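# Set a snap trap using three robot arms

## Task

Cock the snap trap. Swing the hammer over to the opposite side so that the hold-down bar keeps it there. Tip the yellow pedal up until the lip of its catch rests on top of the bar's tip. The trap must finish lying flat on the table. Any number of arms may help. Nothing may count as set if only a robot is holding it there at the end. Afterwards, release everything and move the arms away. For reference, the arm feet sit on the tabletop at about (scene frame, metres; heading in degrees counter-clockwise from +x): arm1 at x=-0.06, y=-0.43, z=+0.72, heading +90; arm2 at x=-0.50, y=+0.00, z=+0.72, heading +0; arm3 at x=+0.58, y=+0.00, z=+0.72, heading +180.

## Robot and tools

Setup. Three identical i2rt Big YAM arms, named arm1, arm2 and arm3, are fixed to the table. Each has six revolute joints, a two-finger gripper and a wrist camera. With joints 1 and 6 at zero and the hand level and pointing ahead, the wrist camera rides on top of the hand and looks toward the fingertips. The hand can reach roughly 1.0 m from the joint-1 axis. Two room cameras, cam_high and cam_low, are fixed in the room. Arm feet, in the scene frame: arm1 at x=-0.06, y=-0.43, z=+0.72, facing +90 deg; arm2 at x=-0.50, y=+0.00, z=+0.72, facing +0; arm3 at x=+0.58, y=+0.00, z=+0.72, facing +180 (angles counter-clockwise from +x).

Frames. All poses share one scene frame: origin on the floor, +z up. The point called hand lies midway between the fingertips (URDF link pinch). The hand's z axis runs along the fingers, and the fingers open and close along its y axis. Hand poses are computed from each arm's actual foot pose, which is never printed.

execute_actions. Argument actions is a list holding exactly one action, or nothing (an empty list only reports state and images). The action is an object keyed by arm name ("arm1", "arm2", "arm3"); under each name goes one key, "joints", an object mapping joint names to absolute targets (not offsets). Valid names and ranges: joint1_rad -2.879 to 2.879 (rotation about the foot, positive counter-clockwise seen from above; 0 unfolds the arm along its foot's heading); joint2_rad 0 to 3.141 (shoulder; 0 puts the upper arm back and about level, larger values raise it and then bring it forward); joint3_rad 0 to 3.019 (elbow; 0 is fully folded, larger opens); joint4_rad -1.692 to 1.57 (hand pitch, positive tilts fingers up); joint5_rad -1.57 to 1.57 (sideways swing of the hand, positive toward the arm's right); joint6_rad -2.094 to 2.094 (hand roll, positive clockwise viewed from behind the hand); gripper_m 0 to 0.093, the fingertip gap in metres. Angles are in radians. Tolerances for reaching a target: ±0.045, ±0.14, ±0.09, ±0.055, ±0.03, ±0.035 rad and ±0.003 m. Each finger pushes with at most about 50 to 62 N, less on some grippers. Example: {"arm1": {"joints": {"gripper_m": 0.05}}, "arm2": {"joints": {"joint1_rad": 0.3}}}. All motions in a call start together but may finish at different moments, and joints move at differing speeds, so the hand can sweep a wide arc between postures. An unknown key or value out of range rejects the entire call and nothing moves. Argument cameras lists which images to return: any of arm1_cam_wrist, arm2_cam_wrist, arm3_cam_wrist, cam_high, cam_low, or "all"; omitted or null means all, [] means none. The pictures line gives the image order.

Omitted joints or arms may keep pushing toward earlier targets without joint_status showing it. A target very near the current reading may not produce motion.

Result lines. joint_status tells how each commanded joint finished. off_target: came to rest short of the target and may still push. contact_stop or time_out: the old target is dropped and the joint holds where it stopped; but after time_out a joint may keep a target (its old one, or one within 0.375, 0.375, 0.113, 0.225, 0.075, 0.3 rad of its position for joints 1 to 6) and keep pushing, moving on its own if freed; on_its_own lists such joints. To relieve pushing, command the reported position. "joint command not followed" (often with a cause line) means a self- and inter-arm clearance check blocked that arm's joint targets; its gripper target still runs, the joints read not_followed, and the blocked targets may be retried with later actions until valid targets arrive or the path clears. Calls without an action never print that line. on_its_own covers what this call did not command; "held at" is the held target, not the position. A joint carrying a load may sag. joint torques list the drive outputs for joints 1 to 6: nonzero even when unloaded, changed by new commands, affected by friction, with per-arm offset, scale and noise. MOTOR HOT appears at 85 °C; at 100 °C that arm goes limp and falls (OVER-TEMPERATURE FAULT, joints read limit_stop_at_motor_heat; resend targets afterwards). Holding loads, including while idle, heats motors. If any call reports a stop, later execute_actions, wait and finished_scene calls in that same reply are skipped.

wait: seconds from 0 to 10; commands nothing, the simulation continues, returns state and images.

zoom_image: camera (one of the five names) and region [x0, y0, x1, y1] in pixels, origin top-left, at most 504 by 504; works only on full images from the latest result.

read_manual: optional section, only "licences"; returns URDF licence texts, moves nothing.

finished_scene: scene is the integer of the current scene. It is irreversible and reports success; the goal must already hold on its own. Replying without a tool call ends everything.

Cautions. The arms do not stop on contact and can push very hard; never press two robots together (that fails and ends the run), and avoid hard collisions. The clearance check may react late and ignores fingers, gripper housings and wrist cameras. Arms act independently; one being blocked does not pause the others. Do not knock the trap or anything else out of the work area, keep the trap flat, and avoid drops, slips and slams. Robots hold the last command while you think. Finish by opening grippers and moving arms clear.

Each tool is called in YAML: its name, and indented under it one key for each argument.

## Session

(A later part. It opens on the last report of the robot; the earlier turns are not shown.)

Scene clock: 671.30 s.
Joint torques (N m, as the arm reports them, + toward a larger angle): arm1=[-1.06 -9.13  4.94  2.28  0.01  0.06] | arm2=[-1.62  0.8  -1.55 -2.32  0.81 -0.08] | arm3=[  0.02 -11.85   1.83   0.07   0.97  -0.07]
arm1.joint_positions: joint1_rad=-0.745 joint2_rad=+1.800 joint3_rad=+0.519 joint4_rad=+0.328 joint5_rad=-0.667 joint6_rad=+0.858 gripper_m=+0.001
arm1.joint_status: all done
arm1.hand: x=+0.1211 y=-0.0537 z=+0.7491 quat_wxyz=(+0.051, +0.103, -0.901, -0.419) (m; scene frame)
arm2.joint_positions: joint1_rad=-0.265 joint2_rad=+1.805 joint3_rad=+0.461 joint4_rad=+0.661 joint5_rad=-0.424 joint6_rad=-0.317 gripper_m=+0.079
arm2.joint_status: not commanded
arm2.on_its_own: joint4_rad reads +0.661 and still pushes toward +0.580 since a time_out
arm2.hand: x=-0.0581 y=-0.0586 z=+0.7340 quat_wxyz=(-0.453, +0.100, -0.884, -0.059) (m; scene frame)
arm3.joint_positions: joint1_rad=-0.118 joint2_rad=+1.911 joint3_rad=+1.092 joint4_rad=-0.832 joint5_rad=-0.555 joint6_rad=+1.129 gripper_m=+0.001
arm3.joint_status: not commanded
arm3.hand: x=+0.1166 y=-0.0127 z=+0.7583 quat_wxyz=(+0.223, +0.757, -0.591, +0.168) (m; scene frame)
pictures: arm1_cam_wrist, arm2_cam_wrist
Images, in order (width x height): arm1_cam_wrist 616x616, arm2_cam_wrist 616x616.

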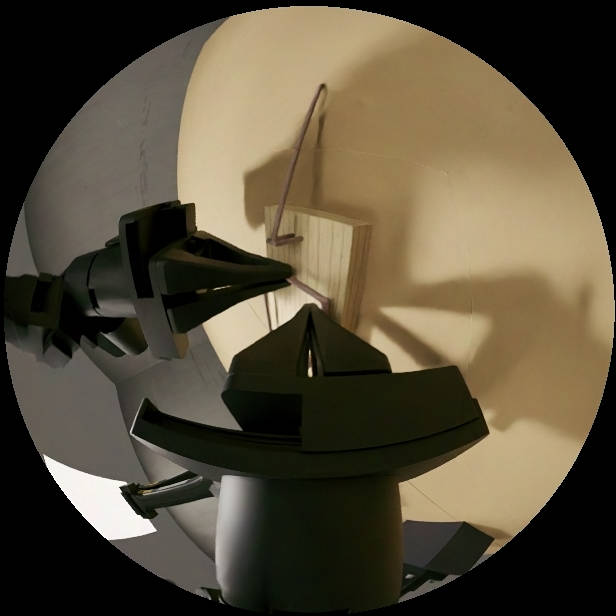

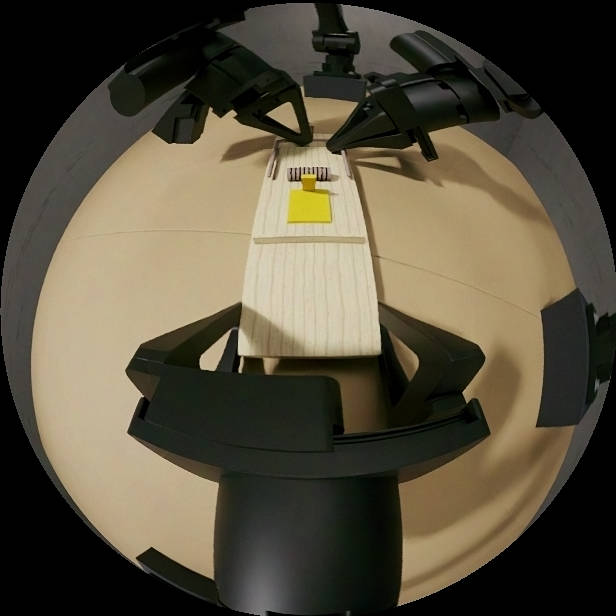

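execute_actions:
  actions:
    - {"arm1": {"joints": {"joint2_rad": 1.92, "joint3_rad": 0.46, "joint4_rad": 0.288, "joint5_rad": -0.64}}}
  cameras: ["arm1_cam_wrist", "arm2_cam_wrist"]

Scene clock: 676.97 s.
Joint torques (N m, as the arm reports them, + toward a larger angle): arm1=[-1.54 -2.39 -0.64 -0.39  1.14  0.01] | arm2=[-1.72  0.96 -1.52 -2.26  0.82 -0.11] | arm3=[  0.06 -11.84   1.82   0.03   0.97  -0.07]
arm1.joint_positions: joint1_rad=-0.745 joint2_rad=+1.814 joint3_rad=+0.519 joint4_rad=+0.330 joint5_rad=-0.676 joint6_rad=+0.861 gripper_m=+0.001
arm1.joint_status: joint5_rad time_out (moved -0.009 of +0.027); the others done
arm1.on_its_own: joint5_rad reads -0.676 and still pushes toward -0.640 since a time_out
arm1.hand: x=+0.1185 y=-0.0548 z=+0.7452 quat_wxyz=(+0.059, +0.101, -0.901, -0.418) (m; scene frame)
arm2.joint_positions: joint1_rad=-0.265 joint2_rad=+1.805 joint3_rad=+0.461 joint4_rad=+0.661 joint5_rad=-0.424 joint6_rad=-0.317 gripper_m=+0.079
arm2.joint_status: not commanded
arm2.on_its_own: joint4_rad reads +0.661 and still pushes toward +0.580 since a time_out
arm2.hand: x=-0.0581 y=-0.0586 z=+0.7340 quat_wxyz=(-0.453, +0.100, -0.884, -0.059) (m; scene frame)
arm3.joint_positions: joint1_rad=-0.118 joint2_rad=+1.911 joint3_rad=+1.092 joint4_rad=-0.831 joint5_rad=-0.555 joint6_rad=+1.129 gripper_m=+0.001
arm3.joint_status: not commanded
arm3.hand: x=+0.1164 y=-0.0126 z=+0.7583 quat_wxyz=(+0.223, +0.757, -0.590, +0.167) (m; scene frame)
pictures: arm1_cam_wrist, arm2_cam_wrist
Images, in order (width x height): arm1_cam_wrist 616x616, arm2_cam_wrist 616x616.

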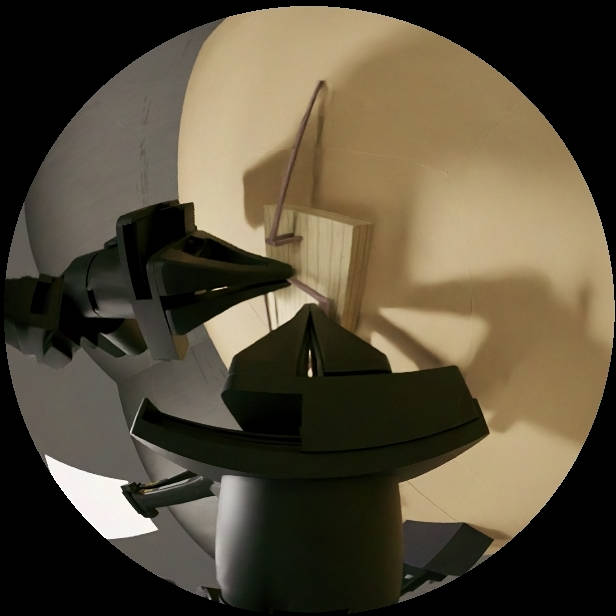

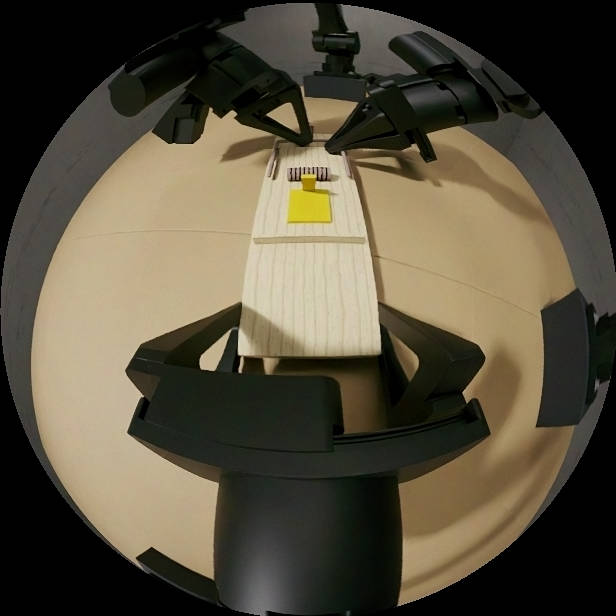

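execute_actions:
  actions:
    - {"arm3": {"joints": {"joint2_rad": 1.905, "joint3_rad": 1.115, "joint5_rad": -0.556}}}
  cameras: ["arm1_cam_wrist"]

Scene clock: 680.87 s.
Joint torques (N m, as the arm reports them, + toward a larger angle): arm1=[-1.37 -2.54 -0.65 -0.42  1.19  0.01] | arm2=[-1.71  1.   -1.47 -2.3   0.83 -0.08] | arm3=[  0.09 -18.91   8.02   0.02  -0.11  -0.07]
arm1.joint_positions: joint1_rad=-0.745 joint2_rad=+1.814 joint3_rad=+0.519 joint4_rad=+0.330 joint5_rad=-0.677 joint6_rad=+0.861 gripper_m=+0.001
arm1.joint_status: not commanded
arm1.on_its_own: joint5_rad reads -0.677 and still pushes toward -0.640 since a time_out
arm1.hand: x=+0.1181 y=-0.0547 z=+0.7453 quat_wxyz=(+0.059, +0.101, -0.901, -0.418) (m; scene frame)
arm2.joint_positions: joint1_rad=-0.265 joint2_rad=+1.805 joint3_rad=+0.461 joint4_rad=+0.661 joint5_rad=-0.424 joint6_rad=-0.317 gripper_m=+0.079
arm2.joint_status: not commanded
arm2.on_its_own: joint4_rad reads +0.661 and still pushes toward +0.580 since a time_out
arm2.hand: x=-0.0581 y=-0.0586 z=+0.7340 quat_wxyz=(-0.453, +0.100, -0.884, -0.060) (m; scene frame)
arm3.joint_positions: joint1_rad=-0.119 joint2_rad=+1.909 joint3_rad=+1.093 joint4_rad=-0.831 joint5_rad=-0.559 joint6_rad=+1.129 gripper_m=+0.001
arm3.joint_status: all done
arm3.hand: x=+0.1151 y=-0.0127 z=+0.7600 quat_wxyz=(+0.226, +0.757, -0.590, +0.166) (m; scene frame)
pictures: arm1_cam_wrist
Images, in order (width x height): arm1_cam_wrist 616x616.

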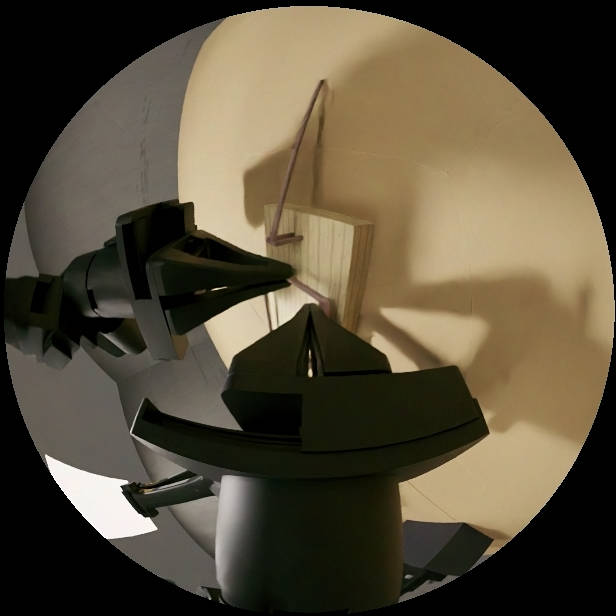

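Arm1 holds it. Now release arm3's grip.

execute_actions:
  actions:
    - {"arm3": {"joints": {"gripper_m": 0.016}}}
  cameras: ["arm1_cam_wrist", "arm2_cam_wrist"]

Scene clock: 683.93 s.
Joint torques (N m, as the arm reports them, + toward a larger angle): arm1=[-1.89 -2.56 -0.66 -0.43  1.17  0.04] | arm2=[-1.8   0.91 -1.48 -2.3   0.82 -0.1 ] | arm3=[  0.07 -18.65   8.01   0.02  -0.07  -0.06]
arm1.joint_positions: joint1_rad=-0.745 joint2_rad=+1.815 joint3_rad=+0.520 joint4_rad=+0.330 joint5_rad=-0.677 joint6_rad=+0.862 gripper_m=+0.001
arm1.joint_status: not commanded
arm1.on_its_own: joint5_rad reads -0.677 and still pushes toward -0.640 since a time_out
arm1.hand: x=+0.1180 y=-0.0547 z=+0.7448 quat_wxyz=(+0.060, +0.101, -0.901, -0.418) (m; scene frame)
arm2.joint_positions: joint1_rad=-0.265 joint2_rad=+1.805 joint3_rad=+0.461 joint4_rad=+0.661 joint5_rad=-0.424 joint6_rad=-0.316 gripper_m=+0.079
arm2.joint_status: not commanded
arm2.on_its_own: joint4_rad reads +0.661 and still pushes toward +0.580 since a time_out
arm2.hand: x=-0.0581 y=-0.0586 z=+0.7340 quat_wxyz=(-0.453, +0.100, -0.884, -0.060) (m; scene frame)
arm3.joint_positions: joint1_rad=-0.119 joint2_rad=+1.907 joint3_rad=+1.093 joint4_rad=-0.831 joint5_rad=-0.560 joint6_rad=+1.129 gripper_m=+0.016
arm3.joint_status: all done
arm3.hand: x=+0.1147 y=-0.0127 z=+0.7609 quat_wxyz=(+0.227, +0.757, -0.590, +0.166) (m; scene frame)
pictures: arm1_cam_wrist, arm2_cam_wrist
Images, in order (width x height): arm1_cam_wrist 616x616, arm2_cam_wrist 616x616.

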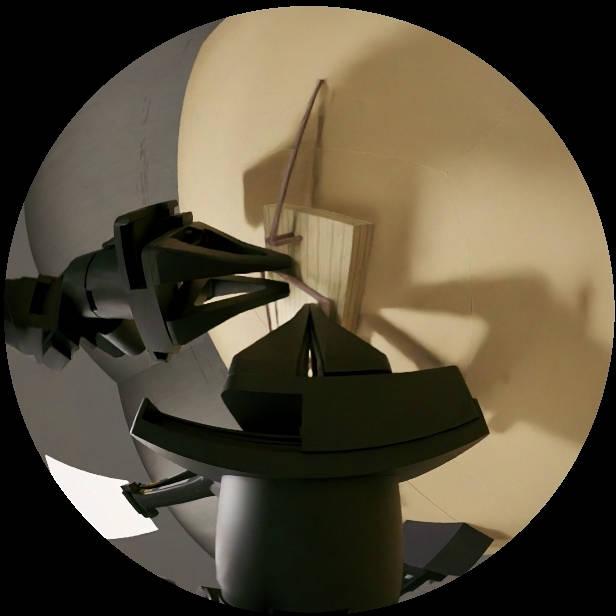

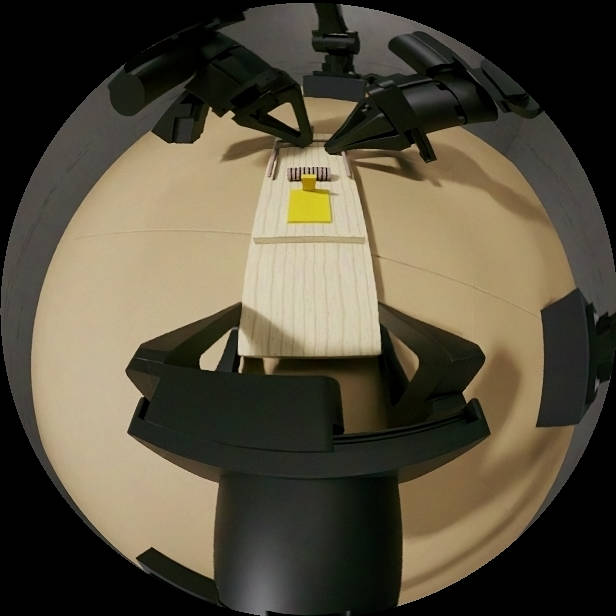

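execute_actions:
  actions:
    - {"arm3": {"joints": {"joint2_rad": 1.74}}}
  cameras: []

execute_actions:
  actions:
    - {"arm3": {"joints": {"joint1_rad": 0.06, "joint2_rad": 1.54, "joint3_rad": 0.815, "joint4_rad": -0.83, "joint5_rad": 0.003, "joint6_rad": -0.222, "gripper_m": 0.03}}}

Scene clock: 714.87 s.
Joint torques (N m, as the arm reports them, + toward a larger angle): arm1=[-1.2  -2.65 -0.66 -0.29  1.19  0.  ] | arm2=[-1.74  1.03 -1.57 -2.3   0.81 -0.11] | arm3=[  0.07 -15.94   9.49   0.41  -0.08  -0.08]
arm1.joint_positions: joint1_rad=-0.745 joint2_rad=+1.815 joint3_rad=+0.520 joint4_rad=+0.330 joint5_rad=-0.677 joint6_rad=+0.862 gripper_m=+0.001
arm1.joint_status: not commanded
arm1.on_its_own: joint5_rad reads -0.677 and still pushes toward -0.640 since a time_out
arm1.hand: x=+0.1180 y=-0.0547 z=+0.7448 quat_wxyz=(+0.060, +0.101, -0.901, -0.418) (m; scene frame)
arm2.joint_positions: joint1_rad=-0.265 joint2_rad=+1.805 joint3_rad=+0.461 joint4_rad=+0.661 joint5_rad=-0.424 joint6_rad=-0.316 gripper_m=+0.079
arm2.joint_status: not commanded
arm2.on_its_own: joint4_rad reads +0.661 and still pushes toward +0.580 since a time_out
arm2.hand: x=-0.0581 y=-0.0586 z=+0.7340 quat_wxyz=(-0.453, +0.100, -0.884, -0.060) (m; scene frame)
arm3.joint_positions: joint1_rad=-0.119 joint2_rad=+1.720 joint3_rad=+1.093 joint4_rad=-0.831 joint5_rad=-0.560 joint6_rad=+1.129 gripper_m=+0.016
arm3.joint_status: all done
arm3.hand: x=+0.0915 y=-0.0085 z=+0.8441 quat_wxyz=(+0.268, +0.772, -0.569, +0.086) (m; scene frame)
pictures: none
No camera images: the call's "cameras" was empty. Leave "cameras" out to get every camera's image.

Scene clock: 716.93 s.
Joint torques (N m, as the arm reports them, + toward a larger angle): arm1=[-1.21 -2.75 -0.76 -0.49  1.2   0.03] | arm2=[-1.58  1.07 -1.5  -2.4   0.8  -0.1 ] | arm3=[ -0.71 -13.13   6.46   0.5    0.29  -0.07]
arm1.joint_positions: joint1_rad=-0.745 joint2_rad=+1.815 joint3_rad=+0.520 joint4_rad=+0.330 joint5_rad=-0.677 joint6_rad=+0.862 gripper_m=+0.001
arm1.joint_status: not commanded
arm1.on_its_own: joint5_rad reads -0.677 and still pushes toward -0.640 since a time_out
arm1.hand: x=+0.1180 y=-0.0547 z=+0.7448 quat_wxyz=(+0.060, +0.101, -0.901, -0.418) (m; scene frame)
arm2.joint_positions: joint1_rad=-0.265 joint2_rad=+1.805 joint3_rad=+0.461 joint4_rad=+0.661 joint5_rad=-0.424 joint6_rad=-0.316 gripper_m=+0.079
arm2.joint_status: not commanded
arm2.on_its_own: joint4_rad reads +0.661 and still pushes toward +0.580 since a time_out
arm2.hand: x=-0.0581 y=-0.0586 z=+0.7340 quat_wxyz=(-0.453, +0.100, -0.884, -0.060) (m; scene frame)
arm3.joint_positions: joint1_rad=+0.072 joint2_rad=+1.535 joint3_rad=+0.822 joint4_rad=-0.829 joint5_rad=-0.001 joint6_rad=-0.215 gripper_m=+0.030
arm3.joint_status: all done
arm3.hand: x=+0.2077 y=-0.0077 z=+0.8091 quat_wxyz=(+0.003, +0.993, +0.118, -0.008) (m; scene frame)
pictures: arm1_cam_wrist, arm2_cam_wrist, arm3_cam_wrist, cam_high, cam_low
Images, in order (width x height): arm1_cam_wrist 616x616, arm2_cam_wrist 616x616, arm3_cam_wrist 616x616, cam_high 504x504, cam_low 504x504.

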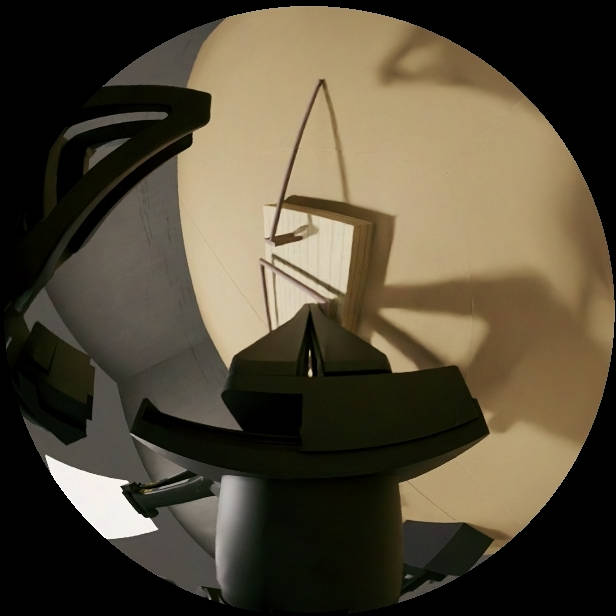

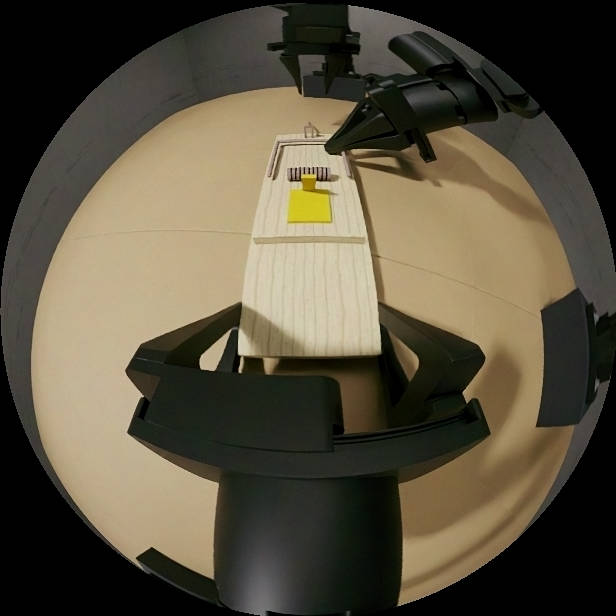

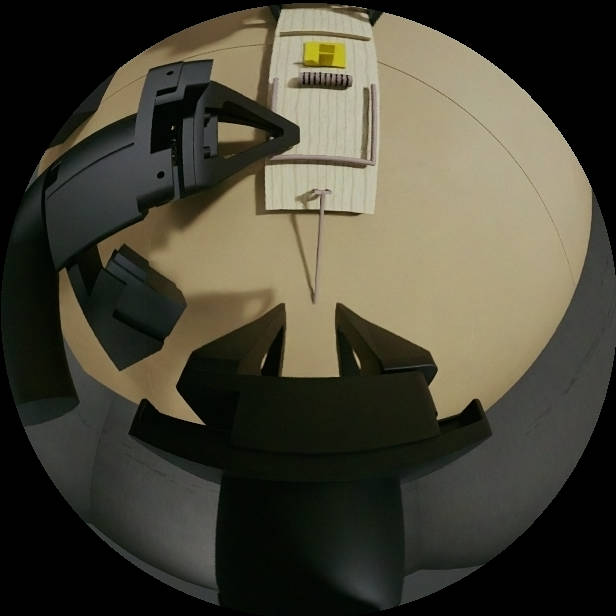

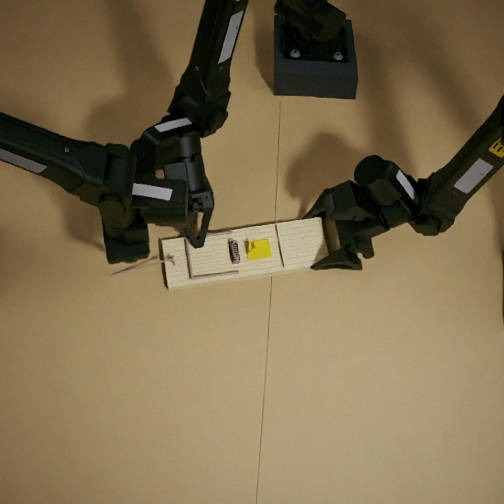

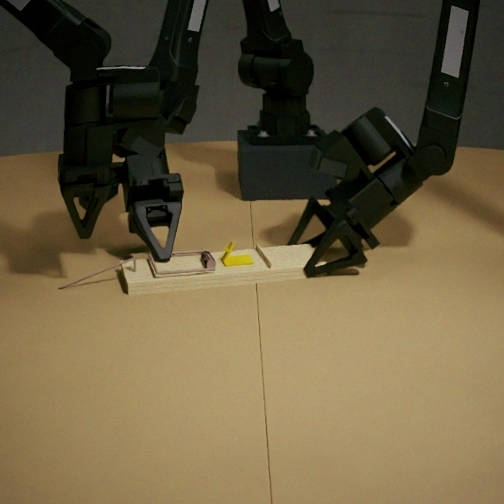

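execute_actions:
  actions:
    - {"arm3": {"joints": {"joint1_rad": 0.043, "joint2_rad": 1.70, "joint3_rad": 0.762, "joint4_rad": -0.625, "joint6_rad": -0.183}}}
  cameras: ["arm1_cam_wrist", "arm3_cam_wrist", "cam_low"]

Scene clock: 730.47 s.
Joint torques (N m, as the arm reports them, + toward a larger angle): arm1=[-1.35 -2.5  -0.69 -0.31  1.21  0.  ] | arm2=[-1.81  0.9  -1.54 -2.33  0.82 -0.09] | arm3=[ -0.66 -14.51   4.96   0.95   0.27   0.06]
arm1.joint_positions: joint1_rad=-0.745 joint2_rad=+1.815 joint3_rad=+0.520 joint4_rad=+0.330 joint5_rad=-0.677 joint6_rad=+0.862 gripper_m=+0.001
arm1.joint_status: not commanded
arm1.on_its_own: joint5_rad reads -0.677 and still pushes toward -0.640 since a time_out
arm1.hand: x=+0.1180 y=-0.0547 z=+0.7448 quat_wxyz=(+0.060, +0.101, -0.901, -0.418) (m; scene frame)
arm2.joint_positions: joint1_rad=-0.265 joint2_rad=+1.805 joint3_rad=+0.461 joint4_rad=+0.661 joint5_rad=-0.424 joint6_rad=-0.316 gripper_m=+0.079
arm2.joint_status: not commanded
arm2.on_its_own: joint4_rad reads +0.661 and still pushes toward +0.580 since a time_out
arm2.hand: x=-0.0581 y=-0.0586 z=+0.7340 quat_wxyz=(-0.453, +0.100, -0.884, -0.060) (m; scene frame)
arm3.joint_positions: joint1_rad=+0.054 joint2_rad=+1.699 joint3_rad=+0.769 joint4_rad=-0.636 joint5_rad=-0.001 joint6_rad=-0.190 gripper_m=+0.030
arm3.joint_status: all done
arm3.hand: x=+0.2136 y=-0.0013 z=+0.7387 quat_wxyz=(+0.004, +0.995, +0.097, +0.004) (m; scene frame)
pictures: arm1_cam_wrist, arm3_cam_wrist, cam_low
Images, in order (width x height): arm1_cam_wrist 616x616, arm3_cam_wrist 616x616, cam_low 504x504.

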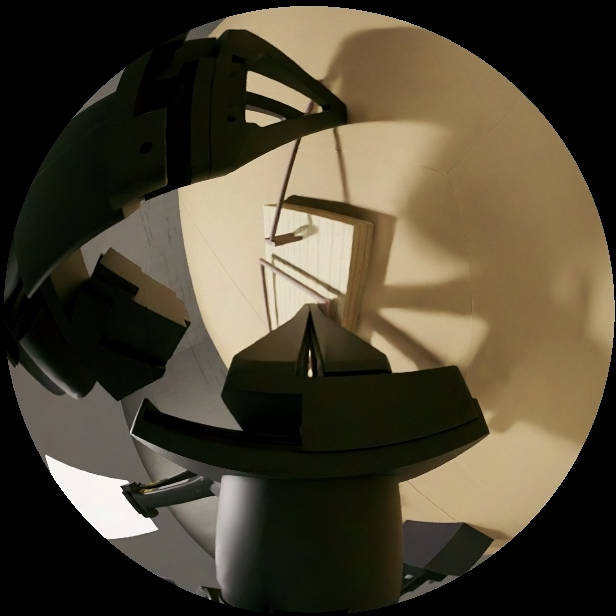

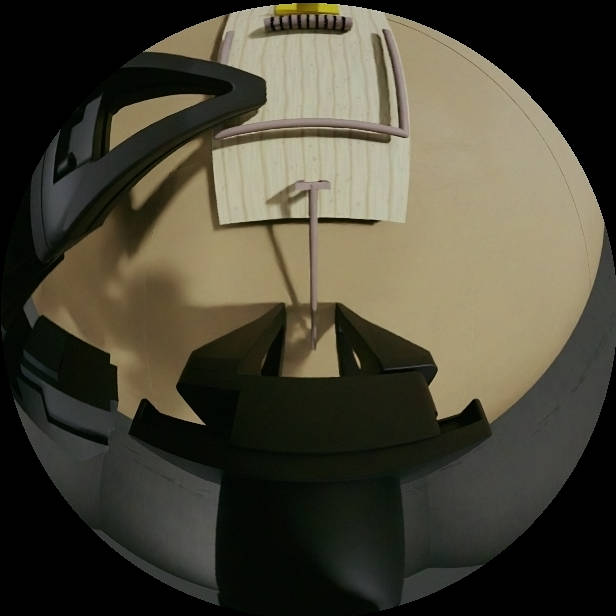

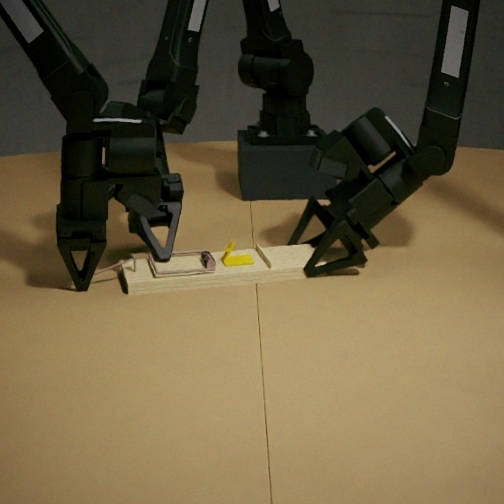

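zoom_image:
  camera: "cam_low"
  region: [40, 200, 280, 310]

Region (40, 200, 280, 310) of cam_low's 504x504 image, scaled by 2.100, with more detail than that image has; it fills the top 231 rows of this view, and the rest is white.

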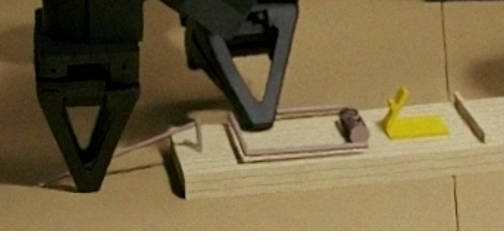

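execute_actions:
  actions:
    - {"arm3": {"joints": {"gripper_m": 0.0}}}
  cameras: ["arm3_cam_wrist", "cam_low"]

Scene clock: 738.47 s.
Joint torques (N m, as the arm reports them, + toward a larger angle): arm1=[-1.39 -3.13 -0.78 -0.35  1.23  0.  ] | arm2=[-1.8   1.1  -1.56 -2.33  0.73 -0.11] | arm3=[ -0.66 -14.34   4.98   0.9    0.17   0.05]
arm1.joint_positions: joint1_rad=-0.745 joint2_rad=+1.816 joint3_rad=+0.520 joint4_rad=+0.330 joint5_rad=-0.678 joint6_rad=+0.862 gripper_m=+0.001
arm1.joint_status: not commanded
arm1.on_its_own: joint5_rad reads -0.678 and still pushes toward -0.640 since a time_out
arm1.hand: x=+0.1178 y=-0.0549 z=+0.7444 quat_wxyz=(+0.061, +0.101, -0.901, -0.417) (m; scene frame)
arm2.joint_positions: joint1_rad=-0.265 joint2_rad=+1.805 joint3_rad=+0.461 joint4_rad=+0.661 joint5_rad=-0.422 joint6_rad=-0.315 gripper_m=+0.079
arm2.joint_status: not commanded
arm2.on_its_own: joint4_rad reads +0.661 and still pushes toward +0.580 since a time_out
arm2.hand: x=-0.0580 y=-0.0588 z=+0.7340 quat_wxyz=(-0.453, +0.099, -0.884, -0.059) (m; scene frame)
arm3.joint_positions: joint1_rad=+0.054 joint2_rad=+1.699 joint3_rad=+0.769 joint4_rad=-0.635 joint5_rad=+0.002 joint6_rad=-0.190 gripper_m=+0.001
arm3.joint_status: all done
arm3.hand: x=+0.2133 y=-0.0009 z=+0.7386 quat_wxyz=(+0.002, +0.995, +0.097, +0.003) (m; scene frame)
pictures: arm3_cam_wrist, cam_low
Images, in order (width x height): arm3_cam_wrist 616x616, cam_low 504x504.

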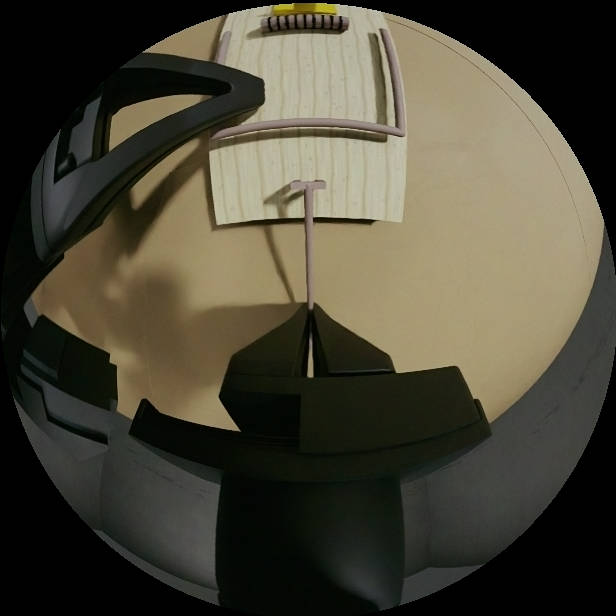

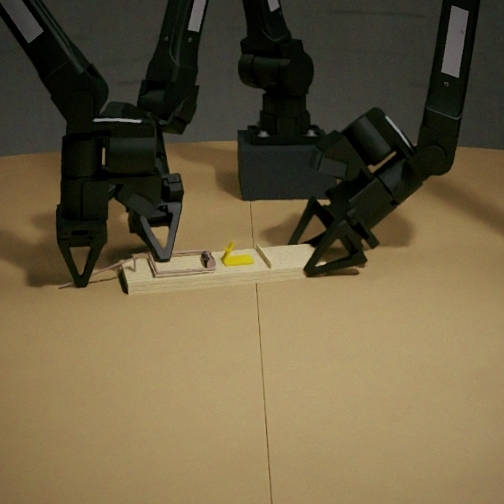

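execute_actions:
  actions:
    - {"arm3": {"joints": {"joint1_rad": 0.055, "joint2_rad": 1.58, "joint3_rad": 0.84, "joint4_rad": -0.81}}}
  cameras: ["arm3_cam_wrist", "cam_low"]

Scene clock: 756.50 s.
Joint torques (N m, as the arm reports them, + toward a larger angle): arm1=[-1.55 -2.64 -0.71 -0.44  1.23  0.  ] | arm2=[-1.61  1.04 -1.48 -2.38  0.72 -0.12] | arm3=[  0.27 -14.11   9.5   -0.41   0.21   0.05]
arm1.joint_positions: joint1_rad=-0.745 joint2_rad=+1.816 joint3_rad=+0.520 joint4_rad=+0.330 joint5_rad=-0.678 joint6_rad=+0.863 gripper_m=+0.001
arm1.joint_status: not commanded
arm1.on_its_own: joint5_rad reads -0.678 and still pushes toward -0.640 since a time_out
arm1.hand: x=+0.1178 y=-0.0549 z=+0.7444 quat_wxyz=(+0.061, +0.100, -0.901, -0.417) (m; scene frame)
arm2.joint_positions: joint1_rad=-0.265 joint2_rad=+1.805 joint3_rad=+0.461 joint4_rad=+0.661 joint5_rad=-0.422 joint6_rad=-0.315 gripper_m=+0.079
arm2.joint_status: not commanded
arm2.on_its_own: joint4_rad reads +0.661 and still pushes toward +0.580 since a time_out
arm2.hand: x=-0.0580 y=-0.0589 z=+0.7340 quat_wxyz=(-0.453, +0.099, -0.884, -0.059) (m; scene frame)
arm3.joint_positions: joint1_rad=+0.054 joint2_rad=+1.588 joint3_rad=+0.805 joint4_rad=-0.792 joint5_rad=+0.001 joint6_rad=-0.190 gripper_m=+0.001
arm3.joint_status: all done
arm3.hand: x=+0.2141 y=-0.0008 z=+0.7861 quat_wxyz=(+0.003, +0.995, +0.097, +0.008) (m; scene frame)
pictures: arm3_cam_wrist, cam_low
Images, in order (width x height): arm3_cam_wrist 616x616, cam_low 504x504.

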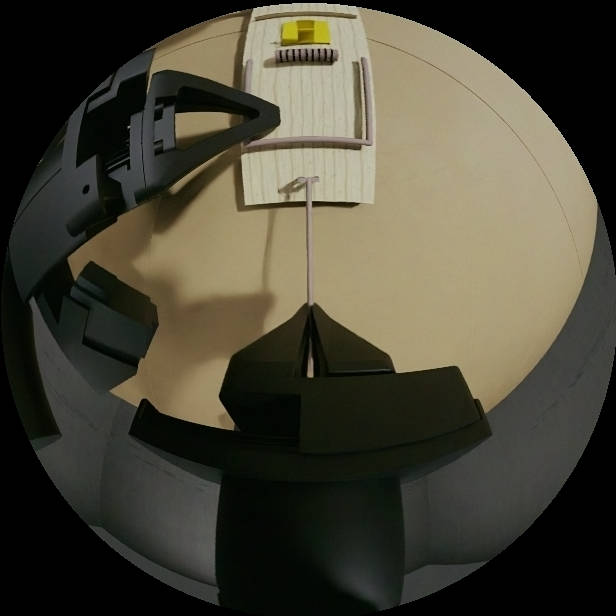

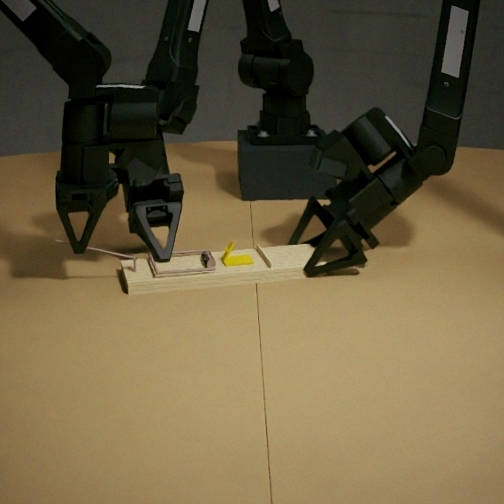

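The bar pivots nicely in the grip. Continue along the arc.

execute_actions:
  actions:
    - {"arm3": {"joints": {"joint1_rad": 0.082, "joint2_rad": 1.555, "joint3_rad": 0.985, "joint4_rad": -0.955, "joint6_rad": -0.165}}}
  cameras: ["arm3_cam_wrist", "cam_low"]

Scene clock: 759.63 s.
Joint torques (N m, as the arm reports them, + toward a larger angle): arm1=[-1.51 -2.56 -0.78 -0.46  1.24  0.  ] | arm2=[-1.64  1.   -1.59 -2.34  0.64 -0.15] | arm3=[  1.   -16.75  12.51   0.24   0.08   0.06]
arm1.joint_positions: joint1_rad=-0.745 joint2_rad=+1.817 joint3_rad=+0.520 joint4_rad=+0.330 joint5_rad=-0.678 joint6_rad=+0.863 gripper_m=+0.001
arm1.joint_status: not commanded
arm1.on_its_own: joint5_rad reads -0.678 and still pushes toward -0.640 since a time_out
arm1.hand: x=+0.1176 y=-0.0550 z=+0.7440 quat_wxyz=(+0.061, +0.100, -0.901, -0.417) (m; scene frame)
arm2.joint_positions: joint1_rad=-0.265 joint2_rad=+1.805 joint3_rad=+0.461 joint4_rad=+0.662 joint5_rad=-0.420 joint6_rad=-0.313 gripper_m=+0.079
arm2.joint_status: not commanded
arm2.on_its_own: joint4_rad reads +0.662 and still pushes toward +0.580 since a time_out
arm2.hand: x=-0.0579 y=-0.0593 z=+0.7340 quat_wxyz=(-0.453, +0.098, -0.884, -0.058) (m; scene frame)
arm3.joint_positions: joint1_rad=+0.071 joint2_rad=+1.584 joint3_rad=+0.923 joint4_rad=-0.953 joint5_rad=+0.004 joint6_rad=-0.173 gripper_m=+0.001
arm3.joint_status: all done
arm3.hand: x=+0.1941 y=-0.0067 z=+0.8212 quat_wxyz=(+0.003, +0.995, +0.097, +0.028) (m; scene frame)
pictures: arm3_cam_wrist, cam_low
Images, in order (width x height): arm3_cam_wrist 616x616, cam_low 504x504.

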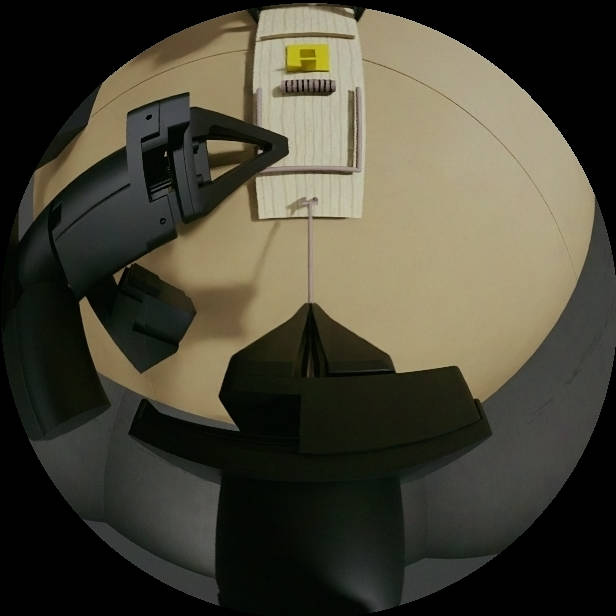

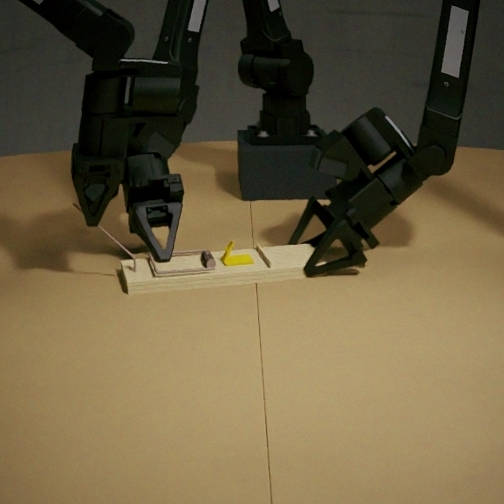

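execute_actions:
  actions:
    - {"arm3": {"joints": {"joint1_rad": 0.093, "joint2_rad": 1.62, "joint3_rad": 1.11, "joint4_rad": -0.99, "joint6_rad": -0.15, "gripper_m": 0.002}}}
  cameras: ["arm3_cam_wrist", "cam_low"]

Scene clock: 768.20 s.
Joint torques (N m, as the arm reports them, + toward a larger angle): arm1=[-1.27 -2.99 -0.7  -0.47  1.26  0.  ] | arm2=[-1.75  0.88 -1.48 -2.35  0.63 -0.14] | arm3=[  0.12 -14.98  12.82   0.49   0.34   0.04]
arm1.joint_positions: joint1_rad=-0.745 joint2_rad=+1.817 joint3_rad=+0.520 joint4_rad=+0.330 joint5_rad=-0.678 joint6_rad=+0.863 gripper_m=+0.001
arm1.joint_status: not commanded
arm1.on_its_own: joint5_rad reads -0.678 and still pushes toward -0.640 since a time_out
arm1.hand: x=+0.1176 y=-0.0550 z=+0.7440 quat_wxyz=(+0.061, +0.100, -0.901, -0.417) (m; scene frame)
arm2.joint_positions: joint1_rad=-0.265 joint2_rad=+1.805 joint3_rad=+0.461 joint4_rad=+0.662 joint5_rad=-0.420 joint6_rad=-0.313 gripper_m=+0.079
arm2.joint_status: not commanded
arm2.on_its_own: joint4_rad reads +0.662 and still pushes toward +0.580 since a time_out
arm2.hand: x=-0.0579 y=-0.0593 z=+0.7340 quat_wxyz=(-0.453, +0.098, -0.884, -0.058) (m; scene frame)
arm3.joint_positions: joint1_rad=+0.091 joint2_rad=+1.613 joint3_rad=+1.051 joint4_rad=-0.988 joint5_rad=-0.003 joint6_rad=-0.157 gripper_m=+0.002
arm3.joint_status: all done
arm3.hand: x=+0.1457 y=-0.0169 z=+0.8491 quat_wxyz=(+0.004, +0.995, +0.098, -0.004) (m; scene frame)
pictures: arm3_cam_wrist, cam_low
Images, in order (width x height): arm3_cam_wrist 616x616, cam_low 504x504.

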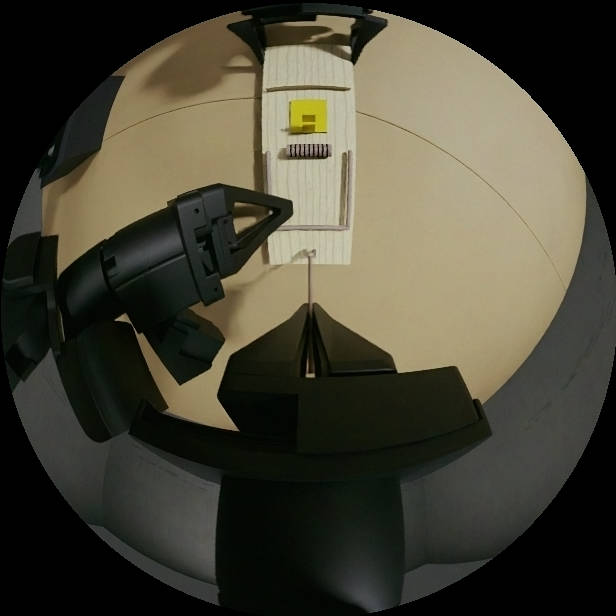

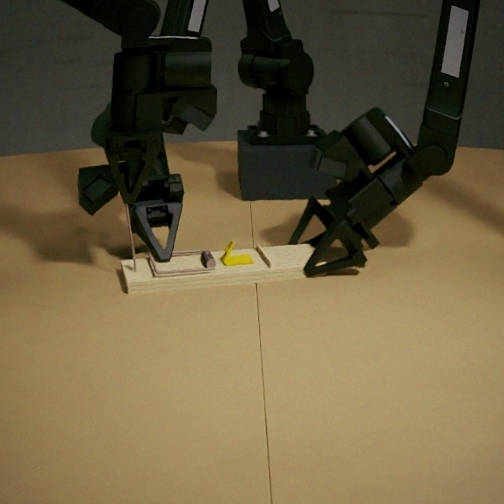

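execute_actions:
  actions:
    - {"arm3": {"joints": {"joint1_rad": 0.115, "joint2_rad": 1.775, "joint3_rad": 1.272, "joint4_rad": -1.028, "joint6_rad": -0.128}}}
  cameras: ["arm3_cam_wrist", "cam_low"]

Scene clock: 775.27 s.
Joint torques (N m, as the arm reports them, + toward a larger angle): arm1=[-1.53 -3.01 -0.7  -0.4   1.22 -0.01] | arm2=[-1.64  0.87 -1.59 -2.4   0.61 -0.16] | arm3=[  0.51 -17.77  12.33   0.37   0.25   0.02]
arm1.joint_positions: joint1_rad=-0.745 joint2_rad=+1.817 joint3_rad=+0.520 joint4_rad=+0.330 joint5_rad=-0.678 joint6_rad=+0.863 gripper_m=+0.001
arm1.joint_status: not commanded
arm1.on_its_own: joint5_rad reads -0.678 and still pushes toward -0.640 since a time_out
arm1.hand: x=+0.1176 y=-0.0550 z=+0.7440 quat_wxyz=(+0.061, +0.100, -0.901, -0.417) (m; scene frame)
arm2.joint_positions: joint1_rad=-0.265 joint2_rad=+1.805 joint3_rad=+0.461 joint4_rad=+0.662 joint5_rad=-0.420 joint6_rad=-0.313 gripper_m=+0.079
arm2.joint_status: not commanded
arm2.on_its_own: joint4_rad reads +0.662 and still pushes toward +0.580 since a time_out
arm2.hand: x=-0.0579 y=-0.0593 z=+0.7340 quat_wxyz=(-0.453, +0.098, -0.884, -0.058) (m; scene frame)
arm3.joint_positions: joint1_rad=+0.111 joint2_rad=+1.763 joint3_rad=+1.221 joint4_rad=-1.026 joint5_rad=+0.000 joint6_rad=-0.135 gripper_m=+0.002
arm3.joint_status: all done
arm3.hand: x=+0.0919 y=-0.0285 z=+0.8378 quat_wxyz=(+0.003, +0.995, +0.097, +0.005) (m; scene frame)
pictures: arm3_cam_wrist, cam_low
Images, in order (width x height): arm3_cam_wrist 616x616, cam_low 504x504.

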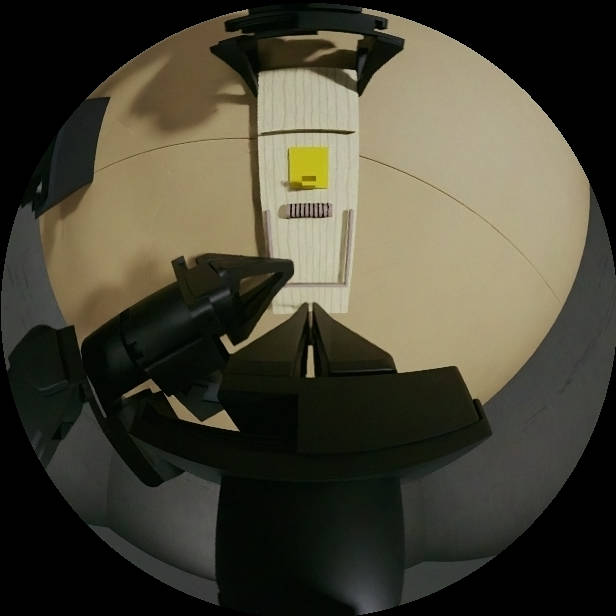

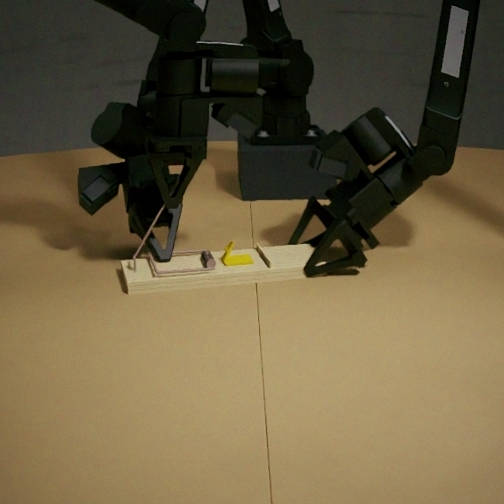

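execute_actions:
  actions: []

Scene clock: 793.70 s.
Joint torques (N m, as the arm reports them, + toward a larger angle): arm1=[-1.75 -2.61 -0.65 -0.45  1.24  0.  ] | arm2=[-1.39  1.05 -1.48 -2.38  0.62 -0.15] | arm3=[  0.57 -17.61  12.31   0.36   0.23   0.04]
arm1.joint_positions: joint1_rad=-0.745 joint2_rad=+1.817 joint3_rad=+0.520 joint4_rad=+0.330 joint5_rad=-0.678 joint6_rad=+0.863 gripper_m=+0.001
arm1.joint_status: not commanded
arm1.on_its_own: joint5_rad reads -0.678 and still pushes toward -0.640 since a time_out
arm1.hand: x=+0.1176 y=-0.0550 z=+0.7440 quat_wxyz=(+0.061, +0.100, -0.901, -0.417) (m; scene frame)
arm2.joint_positions: joint1_rad=-0.265 joint2_rad=+1.805 joint3_rad=+0.461 joint4_rad=+0.662 joint5_rad=-0.420 joint6_rad=-0.313 gripper_m=+0.079
arm2.joint_status: not commanded
arm2.on_its_own: joint4_rad reads +0.662 and still pushes toward +0.580 since a time_out
arm2.hand: x=-0.0579 y=-0.0593 z=+0.7340 quat_wxyz=(-0.453, +0.098, -0.884, -0.058) (m; scene frame)
arm3.joint_positions: joint1_rad=+0.111 joint2_rad=+1.763 joint3_rad=+1.221 joint4_rad=-1.026 joint5_rad=+0.000 joint6_rad=-0.135 gripper_m=+0.002
arm3.joint_status: all done
arm3.hand: x=+0.0919 y=-0.0285 z=+0.8378 quat_wxyz=(+0.003, +0.995, +0.097, +0.005) (m; scene frame)
pictures: arm1_cam_wrist, arm2_cam_wrist, arm3_cam_wrist, cam_high, cam_low
Images, in order (width x height): arm1_cam_wrist 616x616, arm2_cam_wrist 616x616, arm3_cam_wrist 616x616, cam_high 504x504, cam_low 504x504.

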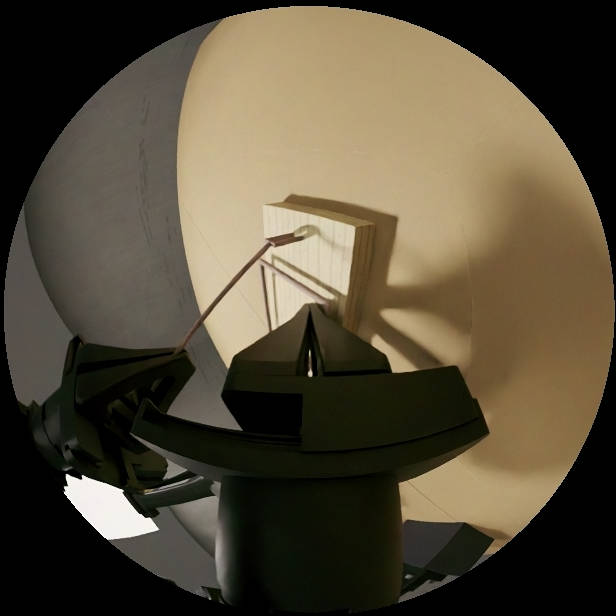

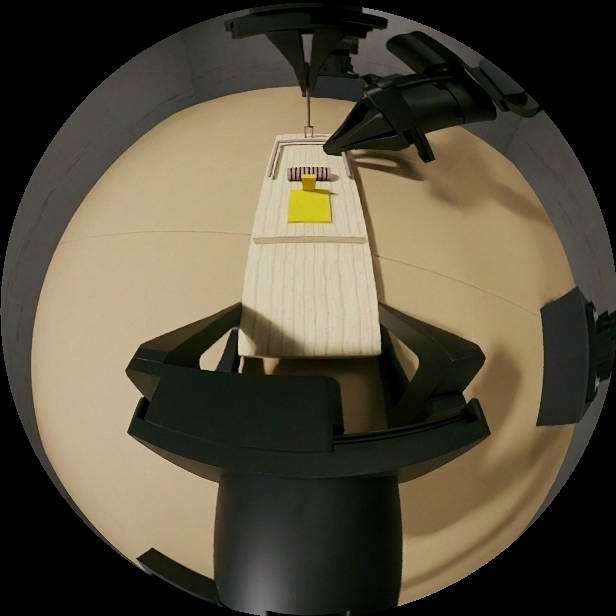

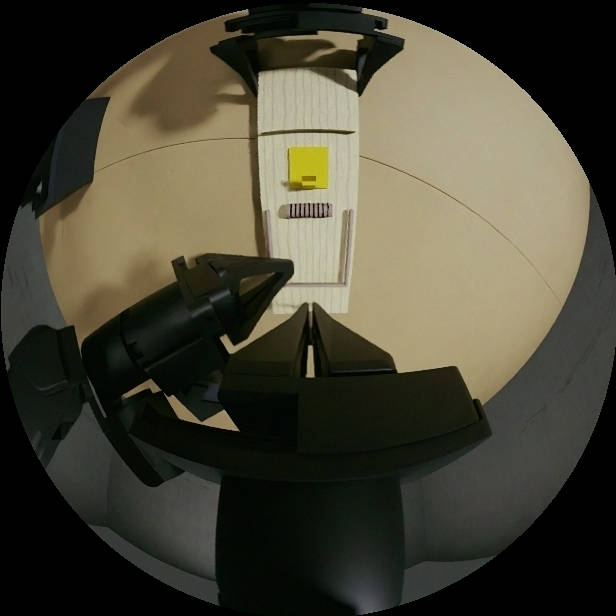

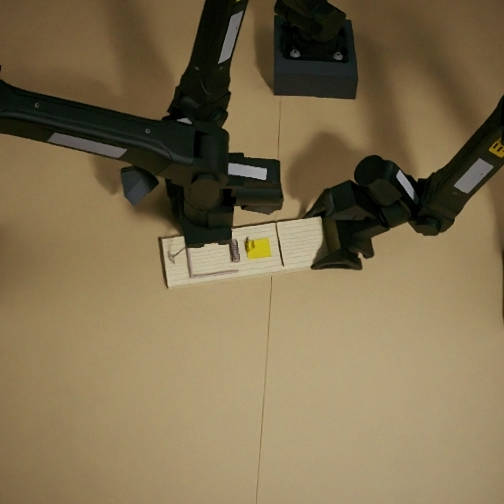

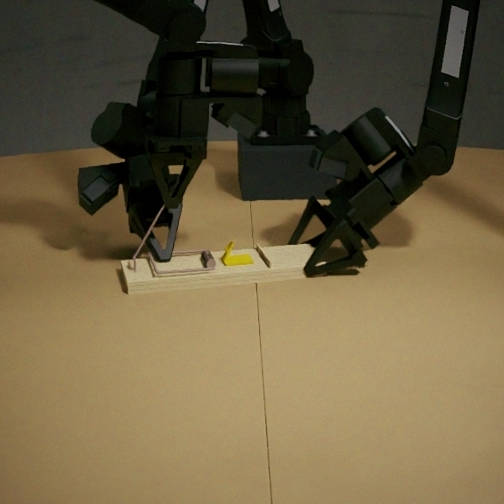

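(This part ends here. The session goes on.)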